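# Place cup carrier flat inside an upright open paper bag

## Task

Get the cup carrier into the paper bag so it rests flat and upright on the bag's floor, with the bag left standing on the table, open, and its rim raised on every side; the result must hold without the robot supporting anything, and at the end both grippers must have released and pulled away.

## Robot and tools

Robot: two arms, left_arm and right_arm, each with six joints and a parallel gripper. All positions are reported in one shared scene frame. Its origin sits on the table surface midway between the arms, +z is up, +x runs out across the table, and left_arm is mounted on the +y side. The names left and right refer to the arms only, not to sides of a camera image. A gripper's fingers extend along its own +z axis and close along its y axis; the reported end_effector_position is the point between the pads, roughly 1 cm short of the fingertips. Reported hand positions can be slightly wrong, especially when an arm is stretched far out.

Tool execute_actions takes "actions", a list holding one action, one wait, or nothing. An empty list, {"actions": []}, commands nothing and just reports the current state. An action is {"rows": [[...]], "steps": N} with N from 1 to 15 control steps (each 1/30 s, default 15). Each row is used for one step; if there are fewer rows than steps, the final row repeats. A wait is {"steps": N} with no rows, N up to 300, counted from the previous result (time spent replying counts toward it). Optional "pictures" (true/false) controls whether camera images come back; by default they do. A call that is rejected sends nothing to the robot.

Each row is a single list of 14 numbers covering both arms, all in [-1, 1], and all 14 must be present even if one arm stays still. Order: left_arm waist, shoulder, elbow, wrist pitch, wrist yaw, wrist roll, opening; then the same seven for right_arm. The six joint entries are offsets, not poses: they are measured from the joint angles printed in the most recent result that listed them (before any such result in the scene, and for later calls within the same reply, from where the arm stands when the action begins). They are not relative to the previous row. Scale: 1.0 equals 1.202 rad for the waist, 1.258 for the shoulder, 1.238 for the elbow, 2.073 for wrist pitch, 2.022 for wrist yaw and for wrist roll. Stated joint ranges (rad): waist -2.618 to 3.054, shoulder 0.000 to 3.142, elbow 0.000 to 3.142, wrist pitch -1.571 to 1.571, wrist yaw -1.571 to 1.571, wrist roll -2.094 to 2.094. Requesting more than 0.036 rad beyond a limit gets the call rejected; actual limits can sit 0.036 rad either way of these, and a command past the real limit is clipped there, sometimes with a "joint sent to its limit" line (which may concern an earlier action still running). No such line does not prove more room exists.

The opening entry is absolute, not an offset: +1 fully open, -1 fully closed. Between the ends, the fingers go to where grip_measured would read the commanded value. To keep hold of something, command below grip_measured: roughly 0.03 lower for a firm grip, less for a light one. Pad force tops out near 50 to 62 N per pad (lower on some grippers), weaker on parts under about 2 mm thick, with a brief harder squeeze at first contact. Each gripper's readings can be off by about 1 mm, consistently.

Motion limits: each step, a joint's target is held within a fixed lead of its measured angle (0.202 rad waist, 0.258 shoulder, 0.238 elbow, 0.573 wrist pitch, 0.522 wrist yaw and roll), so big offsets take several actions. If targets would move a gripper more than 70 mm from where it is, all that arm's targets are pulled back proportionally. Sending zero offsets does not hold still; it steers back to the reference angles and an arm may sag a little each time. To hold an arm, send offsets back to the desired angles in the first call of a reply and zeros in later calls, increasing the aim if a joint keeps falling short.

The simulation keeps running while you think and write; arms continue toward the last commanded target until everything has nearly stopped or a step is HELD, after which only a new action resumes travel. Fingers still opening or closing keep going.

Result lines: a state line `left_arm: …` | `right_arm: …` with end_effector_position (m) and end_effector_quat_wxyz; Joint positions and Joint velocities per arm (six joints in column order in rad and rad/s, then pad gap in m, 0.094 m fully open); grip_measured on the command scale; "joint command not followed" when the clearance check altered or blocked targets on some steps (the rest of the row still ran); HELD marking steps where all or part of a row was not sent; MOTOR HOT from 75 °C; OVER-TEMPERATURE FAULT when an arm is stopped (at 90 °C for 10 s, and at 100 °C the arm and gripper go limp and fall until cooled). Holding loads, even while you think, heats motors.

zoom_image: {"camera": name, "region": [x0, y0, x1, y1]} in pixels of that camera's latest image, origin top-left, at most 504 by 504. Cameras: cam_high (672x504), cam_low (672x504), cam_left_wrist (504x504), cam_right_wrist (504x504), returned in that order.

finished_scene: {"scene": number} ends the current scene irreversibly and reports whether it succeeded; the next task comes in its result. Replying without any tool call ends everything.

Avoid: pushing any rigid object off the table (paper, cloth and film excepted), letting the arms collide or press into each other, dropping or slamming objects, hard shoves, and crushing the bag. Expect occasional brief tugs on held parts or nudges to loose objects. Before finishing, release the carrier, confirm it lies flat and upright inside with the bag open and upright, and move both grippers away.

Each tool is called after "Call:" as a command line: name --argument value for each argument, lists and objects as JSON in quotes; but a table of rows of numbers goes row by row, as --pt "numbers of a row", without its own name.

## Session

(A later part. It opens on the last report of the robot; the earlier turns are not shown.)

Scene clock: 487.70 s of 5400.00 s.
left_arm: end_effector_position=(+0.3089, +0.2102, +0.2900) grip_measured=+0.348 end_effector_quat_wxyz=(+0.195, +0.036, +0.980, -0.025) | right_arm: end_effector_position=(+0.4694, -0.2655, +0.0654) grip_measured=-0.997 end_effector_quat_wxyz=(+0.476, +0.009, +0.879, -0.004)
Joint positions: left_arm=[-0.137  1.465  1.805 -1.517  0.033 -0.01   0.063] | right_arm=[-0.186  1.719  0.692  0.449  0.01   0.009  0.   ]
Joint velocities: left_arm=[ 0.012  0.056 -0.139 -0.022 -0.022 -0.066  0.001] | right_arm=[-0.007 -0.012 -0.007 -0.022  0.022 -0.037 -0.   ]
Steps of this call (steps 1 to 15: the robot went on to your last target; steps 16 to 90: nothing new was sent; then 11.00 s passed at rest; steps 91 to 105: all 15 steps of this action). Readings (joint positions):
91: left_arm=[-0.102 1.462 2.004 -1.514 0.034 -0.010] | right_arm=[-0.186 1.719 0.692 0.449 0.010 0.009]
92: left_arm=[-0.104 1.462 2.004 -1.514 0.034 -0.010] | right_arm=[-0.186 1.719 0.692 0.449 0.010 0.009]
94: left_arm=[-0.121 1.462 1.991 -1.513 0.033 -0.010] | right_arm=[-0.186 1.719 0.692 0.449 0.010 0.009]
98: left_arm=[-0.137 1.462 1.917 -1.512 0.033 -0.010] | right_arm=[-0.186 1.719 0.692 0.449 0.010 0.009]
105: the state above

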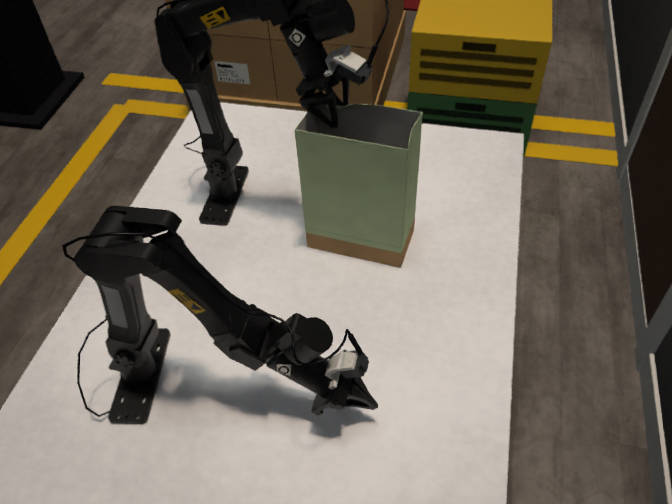

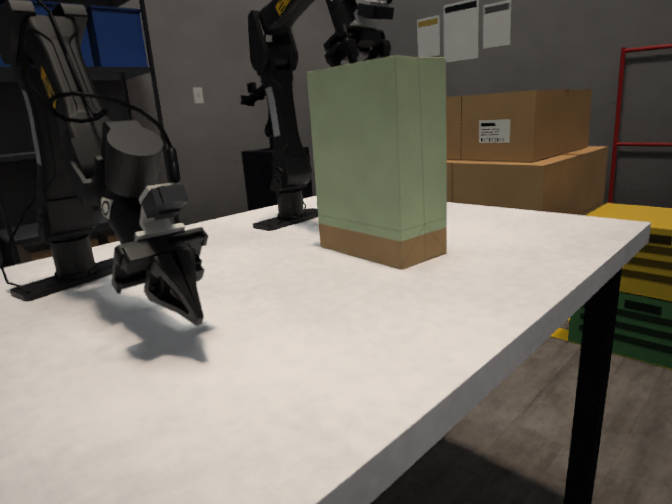

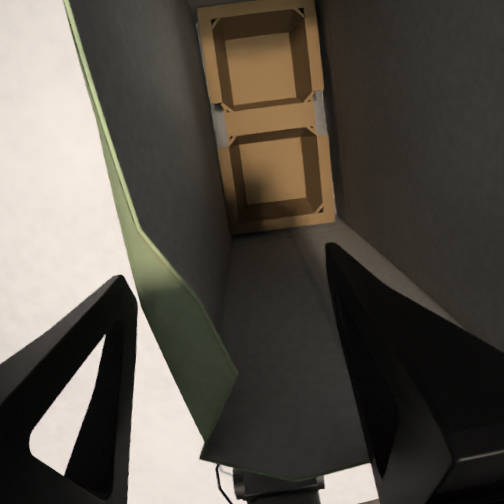

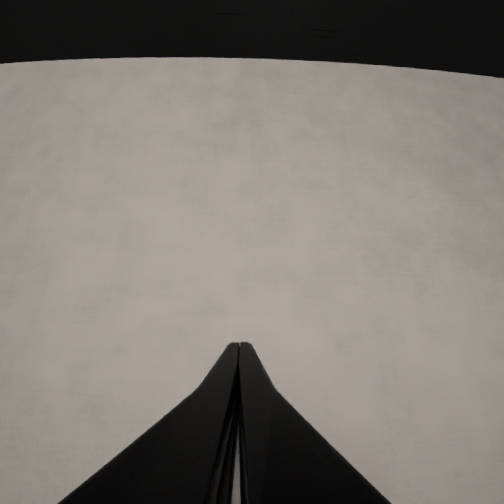

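Call:
execute_actions --actions '[{"rows":[[0.01,0,-0.01,0,0,0,0.35,0,0,0,0,0,0,-1],[0.02,0,-0.02,0,0,0,0.3,0,0,0,0,0,0,-1],[0.03,0,-0.03,0,0,0,0.2,0,0,0,0,0,0,-1],[0.04,0,-0.035,0,0,0,0.1,0,0,0,0,0,0,-1],[0.05,0,-0.035,0,0,0,0,0,0,0,0,0,0,-1],[0.055,0,-0.035,0,0,0,-0.1,0,0,0,0,0,0,-1],[0.055,0,-0.035,0,0,0,-0.2,0,0,0,0,0,0,-1],[0.055,0,-0.035,0,0,0,-0.3,0,0,0,0,0,0,-1],[0.055,0,-0.035,0,0,0,-0.4,0,0,0,0,0,0,-1],[0.055,0,-0.035,0,0,0,-0.5,0,0,0,0,0,0,-1],[0.055,0,-0.035,0,0,0,-0.6,0,0,0,0,0,0,-1],[0.055,0,-0.035,0,0,0,-0.7,0,0,0,0,0,0,-1],[0.055,0,-0.035,0,0,0,-0.8,0,0,0,0,0,0,-1],[0.055,0,-0.035,0,0,0,-0.9,0,0,0,0,0,0,-1],[0.055,0,-0.035,0,0,0,-1,0,0,0,0,0,0,-1]]}]' --pictures false

Call:
execute_actions --actions '[{"steps":20}]'

Call:
execute_actions --actions '[{"rows":[[0,0,0,0,0,0,-0.7,0,0,0,0,0,0,-1],[0,0,0,0,0,0,-0.4,0,0,0,0,0,0,-1],[0,0,0,0,0,0,0,0,0,0,0,0,0,-1]]}]'

Scene clock: 501.83 s of 5400.00 s.
left_arm: end_effector_position=(+0.3073, +0.2285, +0.2800) grip_measured=-0.905 end_effector_quat_wxyz=(+0.179, +0.006, +0.984, -0.018) | right_arm: end_effector_position=(+0.4694, -0.2655, +0.0654) grip_measured=-0.997 end_effector_quat_wxyz=(+0.476, +0.009, +0.879, -0.004)
Joint positions: left_arm=[-0.076  1.467  1.774 -1.517  0.032 -0.01   0.004] | right_arm=[-0.186  1.719  0.692  0.449  0.01   0.009  0.   ]
Joint velocities: left_arm=[ 0.007 -0.012 -0.002  0.007 -0.022 -0.022 -0.167] | right_arm=[ 0.007 -0.012  0.007 -0.037 -0.066  0.007 -0.   ]
Steps of this call (steps 1 to 15: the robot went on to your last target; steps 16 to 90: nothing new was sent; then 10.63 s passed at rest; steps 91 to 105: all 15 steps of this action). Readings (joint positions):
91: left_arm=[-0.136 1.467 1.802 -1.517 0.033 -0.010] | right_arm=[-0.186 1.719 0.692 0.449 0.010 0.009]
92: left_arm=[-0.134 1.467 1.802 -1.517 0.033 -0.010] | right_arm=[-0.186 1.719 0.692 0.449 0.010 0.009]
94: left_arm=[-0.118 1.467 1.795 -1.516 0.033 -0.010] | right_arm=[-0.186 1.719 0.692 0.449 0.010 0.009]
98: left_arm=[-0.079 1.467 1.775 -1.516 0.032 -0.010] | right_arm=[-0.186 1.719 0.692 0.449 0.010 0.009]
105: the state above

Scene clock: 502.50 s of 5400.00 s.
left_arm: end_effector_position=(+0.3073, +0.2285, +0.2800) grip_measured=-0.980 end_effector_quat_wxyz=(+0.179, +0.006, +0.984, -0.018) | right_arm: end_effector_position=(+0.4694, -0.2655, +0.0654) grip_measured=-0.997 end_effector_quat_wxyz=(+0.476, +0.009, +0.879, -0.004)
Joint positions: left_arm=[-0.076  1.467  1.774 -1.517  0.032 -0.01   0.001] | right_arm=[-0.186  1.719  0.692  0.449  0.01   0.009  0.   ]
Joint velocities: left_arm=[-0.007 -0.027 -0.002  0.022  0.007  0.037  0.   ] | right_arm=[ 0.002 -0.012 -0.017 -0.022 -0.022  0.007  0.   ]
Steps of this call (steps 1 to 15: the robot went on to your last target; steps 16 to 20: nothing new was sent). Readings (joint positions):
1: left_arm=[-0.076 1.467 1.774 -1.517 0.032 -0.010] | right_arm=[-0.186 1.719 0.692 0.449 0.010 0.009]
2: left_arm=[-0.076 1.467 1.774 -1.517 0.032 -0.010] | right_arm=[-0.186 1.719 0.692 0.449 0.010 0.009]
4: left_arm=[-0.076 1.467 1.774 -1.517 0.032 -0.010] | right_arm=[-0.186 1.719 0.692 0.449 0.010 0.009]
8: left_arm=[-0.076 1.467 1.774 -1.517 0.032 -0.010] | right_arm=[-0.186 1.719 0.692 0.449 0.010 0.009]
20: the state above
All arms were judged still, so your last target was given up. Only a new action makes them travel on or press farther. Fingers that are still opening or closing keep moving.

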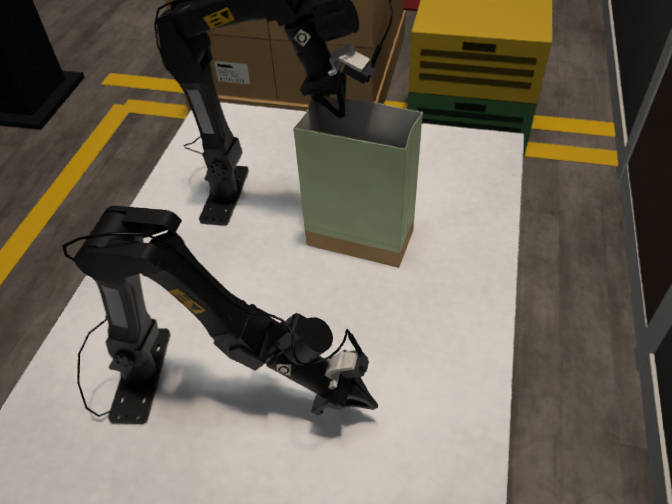

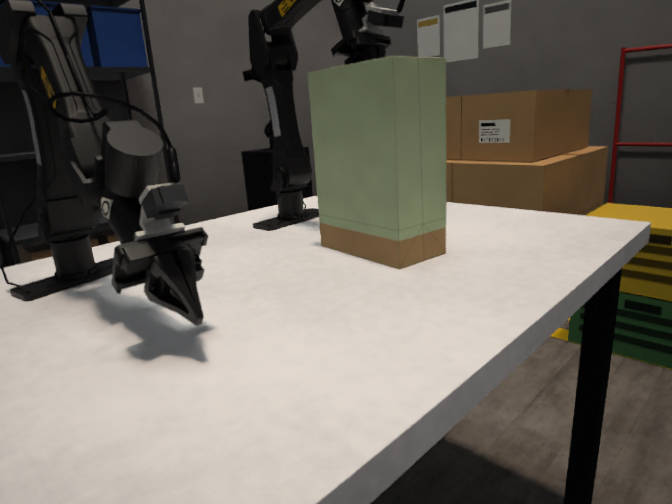

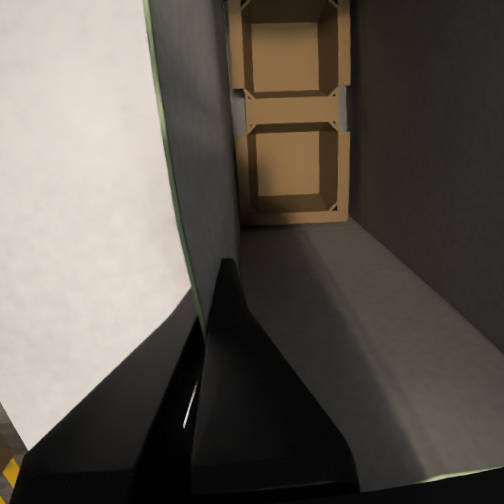

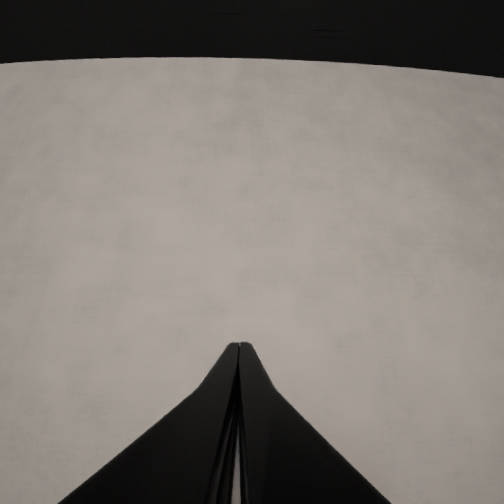

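Scene clock: 503.00 s of 5400.00 s.
left_arm: end_effector_position=(+0.3073, +0.2285, +0.2800) grip_measured=-0.002 end_effector_quat_wxyz=(+0.179, +0.006, +0.984, -0.018) | right_arm: end_effector_position=(+0.4694, -0.2655, +0.0654) grip_measured=-0.997 end_effector_quat_wxyz=(+0.476, +0.009, +0.879, -0.004)
Joint positions: left_arm=[-0.076  1.467  1.774 -1.517  0.032 -0.01   0.047] | right_arm=[-0.186  1.719  0.692  0.449  0.01   0.009  0.   ]
Joint velocities: left_arm=[ 0.007 -0.007  0.012  0.007  0.022 -0.022 -0.   ] | right_arm=[ 0.007  0.002  0.007  0.051 -0.022 -0.051  0.   ]
Steps of this call (steps 1 to 15: all 15 steps of this action). Readings (joint positions):
1: left_arm=[-0.076 1.467 1.774 -1.517 0.032 -0.010] | right_arm=[-0.186 1.719 0.692 0.449 0.010 0.009]
2: left_arm=[-0.076 1.467 1.774 -1.517 0.032 -0.010] | right_arm=[-0.186 1.719 0.692 0.449 0.010 0.009]
4: left_arm=[-0.076 1.467 1.774 -1.517 0.032 -0.010] | right_arm=[-0.186 1.719 0.692 0.449 0.010 0.009]
8: left_arm=[-0.076 1.467 1.774 -1.517 0.032 -0.010] | right_arm=[-0.186 1.719 0.692 0.449 0.010 0.009]
15: the state above

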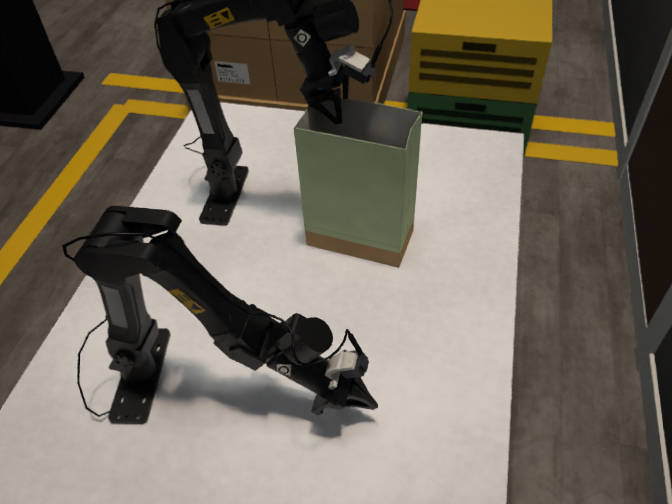

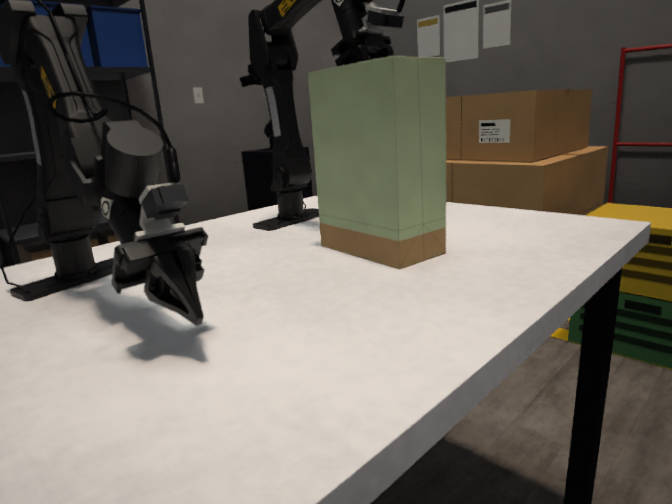

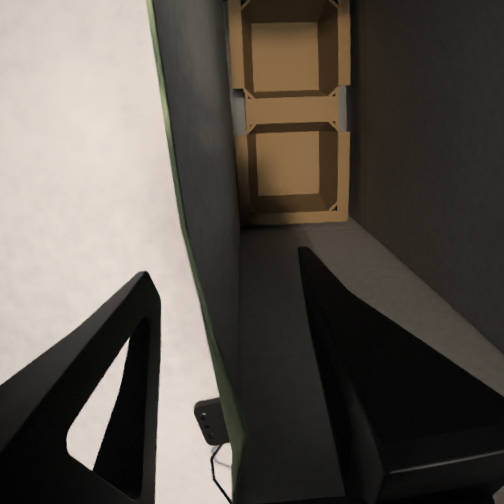

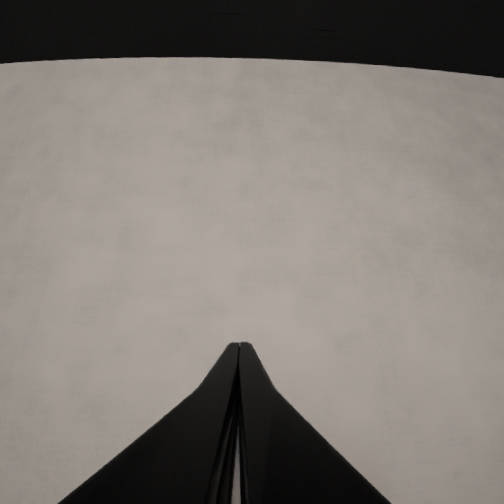

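Much straighter. Lift and clear.

Call:
execute_actions --actions '[{"rows":[[0,0,0.02,0,0,0,0,0,0,0,0,0,0,-1],[0,0,0.05,0,0,0,0,0,0,0,0,0,0,-1],[0,0,0.08,0,0,0,0,0,0,0,0,0,0,-1],[0,0,0.11,0,0,0,0,0,0,0,0,0,0,-1],[0,0,0.14,0,0,0,0,0,0,0,0,0,0,-1],[0,0,0.17,0,0,0,0,0,0,0,0,0,0,-1],[0,0,0.2,0,0,0,0,0,0,0,0,0,0,-1],[0,0,0.23,0,0,0,0,0,0,0,0,0,0,-1],[0,0,0.26,0,0,0,0,0,0,0,0,0,0,-1],[0,0,0.29,0,0,0,0,0,0,0,0,0,0,-1],[0,0,0.32,0,0,0,0,0,0,0,0,0,0,-1]]}]' --pictures false

Call:
execute_actions --actions '[{"rows":[[0.05,0,0,0,0,0,0,0,0,0,0,0,0,-1],[0.1,0,0,0,0,0,0,0,0,0,0,0,0,-1],[0.16,0,0,0,0,0,0,0,0,0,0,0,0,-1],[0.22,0,0,0,0,0,0,0,0,0,0,0,0,-1],[0.28,0,0,0,0,0,0,0,0,0,0,0,0,-1],[0.34,0,0,0,0,0,0,0,0,0,0,0,0,-1],[0.4,0,0,0,0,0,0,0,0,0,0,0,0,-1],[0.46,0,0,0,0,0,0,0,0,0,0,0,0,-1],[0.52,0,0,0,0,0,0,0,0,0,0,0,0,-1],[0.58,0,0,0,0,0,0,0,0,0,0,0,0,-1],[0.64,0,0,0,0,0,0,0,0,0,0,0,0,-1],[0.7,0,0,0,0,0,0,0,0,0,0,0,0,-1]]}]'

Call:
zoom_image --camera "cam_high" --region '[270,70,430,230]'

Scene clock: 523.50 s of 5400.00 s.
left_arm: end_effector_position=(+0.3242, +0.2283, +0.3993) grip_measured=-0.002 end_effector_quat_wxyz=(+0.363, +0.009, +0.932, -0.019) | right_arm: end_effector_position=(+0.4694, -0.2655, +0.0654) grip_measured=-0.997 end_effector_quat_wxyz=(+0.476, +0.009, +0.879, -0.004)
Joint positions: left_arm=[-0.076  1.466  2.149 -1.512  0.032 -0.01   0.047] | right_arm=[-0.186  1.719  0.692  0.449  0.01   0.009  0.   ]
Joint velocities: left_arm=[ 0.017 -0.125  0.105  0.037  0.037  0.007  0.001] | right_arm=[-0.007 -0.002  0.007 -0.022 -0.022  0.037 -0.   ]
Steps of this call (steps 1 to 15: the robot went on to your last target; steps 16 to 90: nothing new was sent; then 17.00 s passed at rest; steps 91 to 105: all 15 steps of this action). Readings (joint positions):
91: left_arm=[-0.076 1.467 1.774 -1.517 0.032 -0.010] | right_arm=[-0.186 1.719 0.692 0.449 0.010 0.009]
92: left_arm=[-0.076 1.467 1.778 -1.519 0.032 -0.010] | right_arm=[-0.186 1.719 0.692 0.449 0.010 0.009]
94: left_arm=[-0.076 1.475 1.813 -1.526 0.032 -0.010] | right_arm=[-0.186 1.719 0.692 0.449 0.010 0.009]
98: left_arm=[-0.076 1.483 1.955 -1.526 0.032 -0.010] | right_arm=[-0.186 1.719 0.692 0.449 0.010 0.009]
105: the state above

Scene clock: 524.00 s of 5400.00 s.
left_arm: end_effector_position=(+0.2274, +0.4676, +0.3968) grip_measured=-0.002 end_effector_quat_wxyz=(+0.332, -0.375, +0.855, +0.136) | right_arm: end_effector_position=(+0.4694, -0.2655, +0.0654) grip_measured=-0.997 end_effector_quat_wxyz=(+0.476, +0.009, +0.879, -0.004)
Joint positions: left_arm=[ 0.762  1.475  2.15  -1.512  0.015 -0.01   0.047] | right_arm=[-0.186  1.719  0.692  0.449  0.01   0.009  0.   ]
Joint velocities: left_arm=[ 0.31  -0.012  0.007 -0.051 -0.022 -0.007 -0.   ] | right_arm=[-0.017 -0.012 -0.002 -0.007  0.007  0.007 -0.001]
Steps of this call (steps 1 to 15: all 15 steps of this action). Readings (joint positions):
1: left_arm=[-0.068 1.462 2.150 -1.511 0.036 -0.010] | right_arm=[-0.186 1.719 0.692 0.449 0.010 0.009]
2: left_arm=[-0.042 1.462 2.150 -1.512 0.042 -0.010] | right_arm=[-0.186 1.719 0.692 0.449 0.010 0.009]
4: left_arm=[0.063 1.464 2.150 -1.512 0.048 -0.010] | right_arm=[-0.186 1.719 0.692 0.449 0.010 0.009]
8: left_arm=[0.354 1.472 2.150 -1.512 0.041 -0.010] | right_arm=[-0.186 1.719 0.692 0.449 0.010 0.009]
15: the state above

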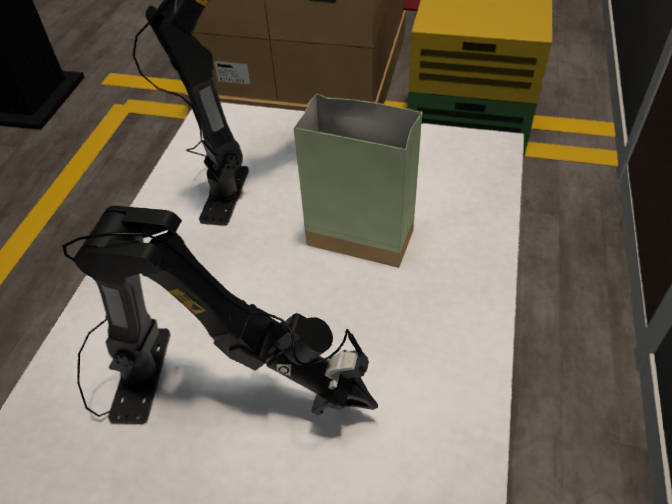

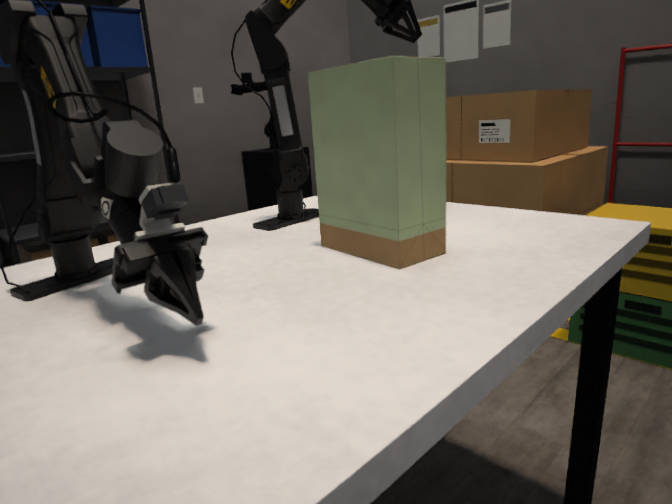

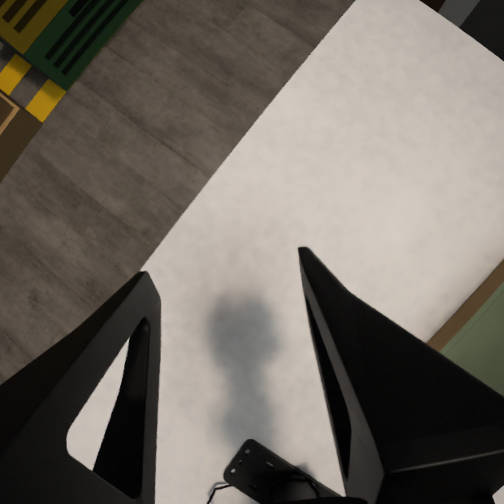

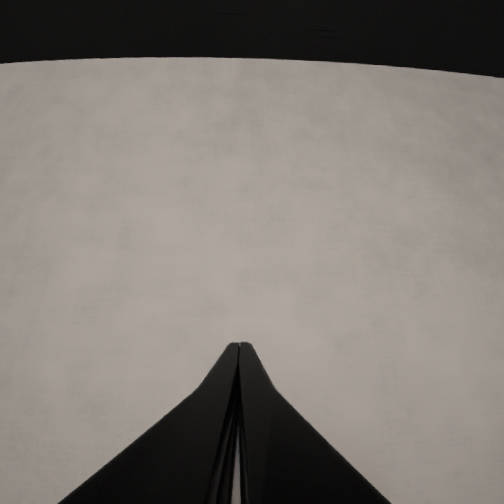

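Region (270, 70, 430, 230) of cam_high's 672x504 image, scaled by 3.150, with more detail than that image has.

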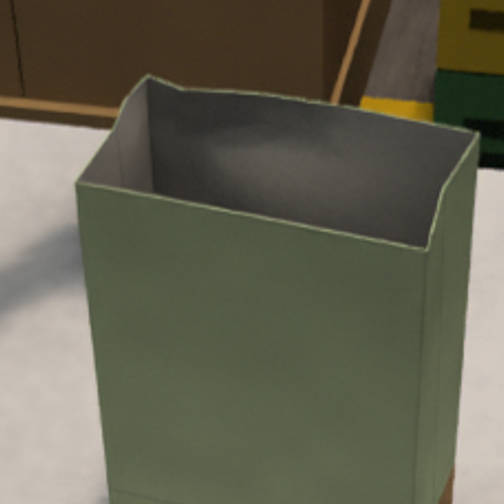

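Call:
finished_scene --scene 2

The scene is finished: the task was done.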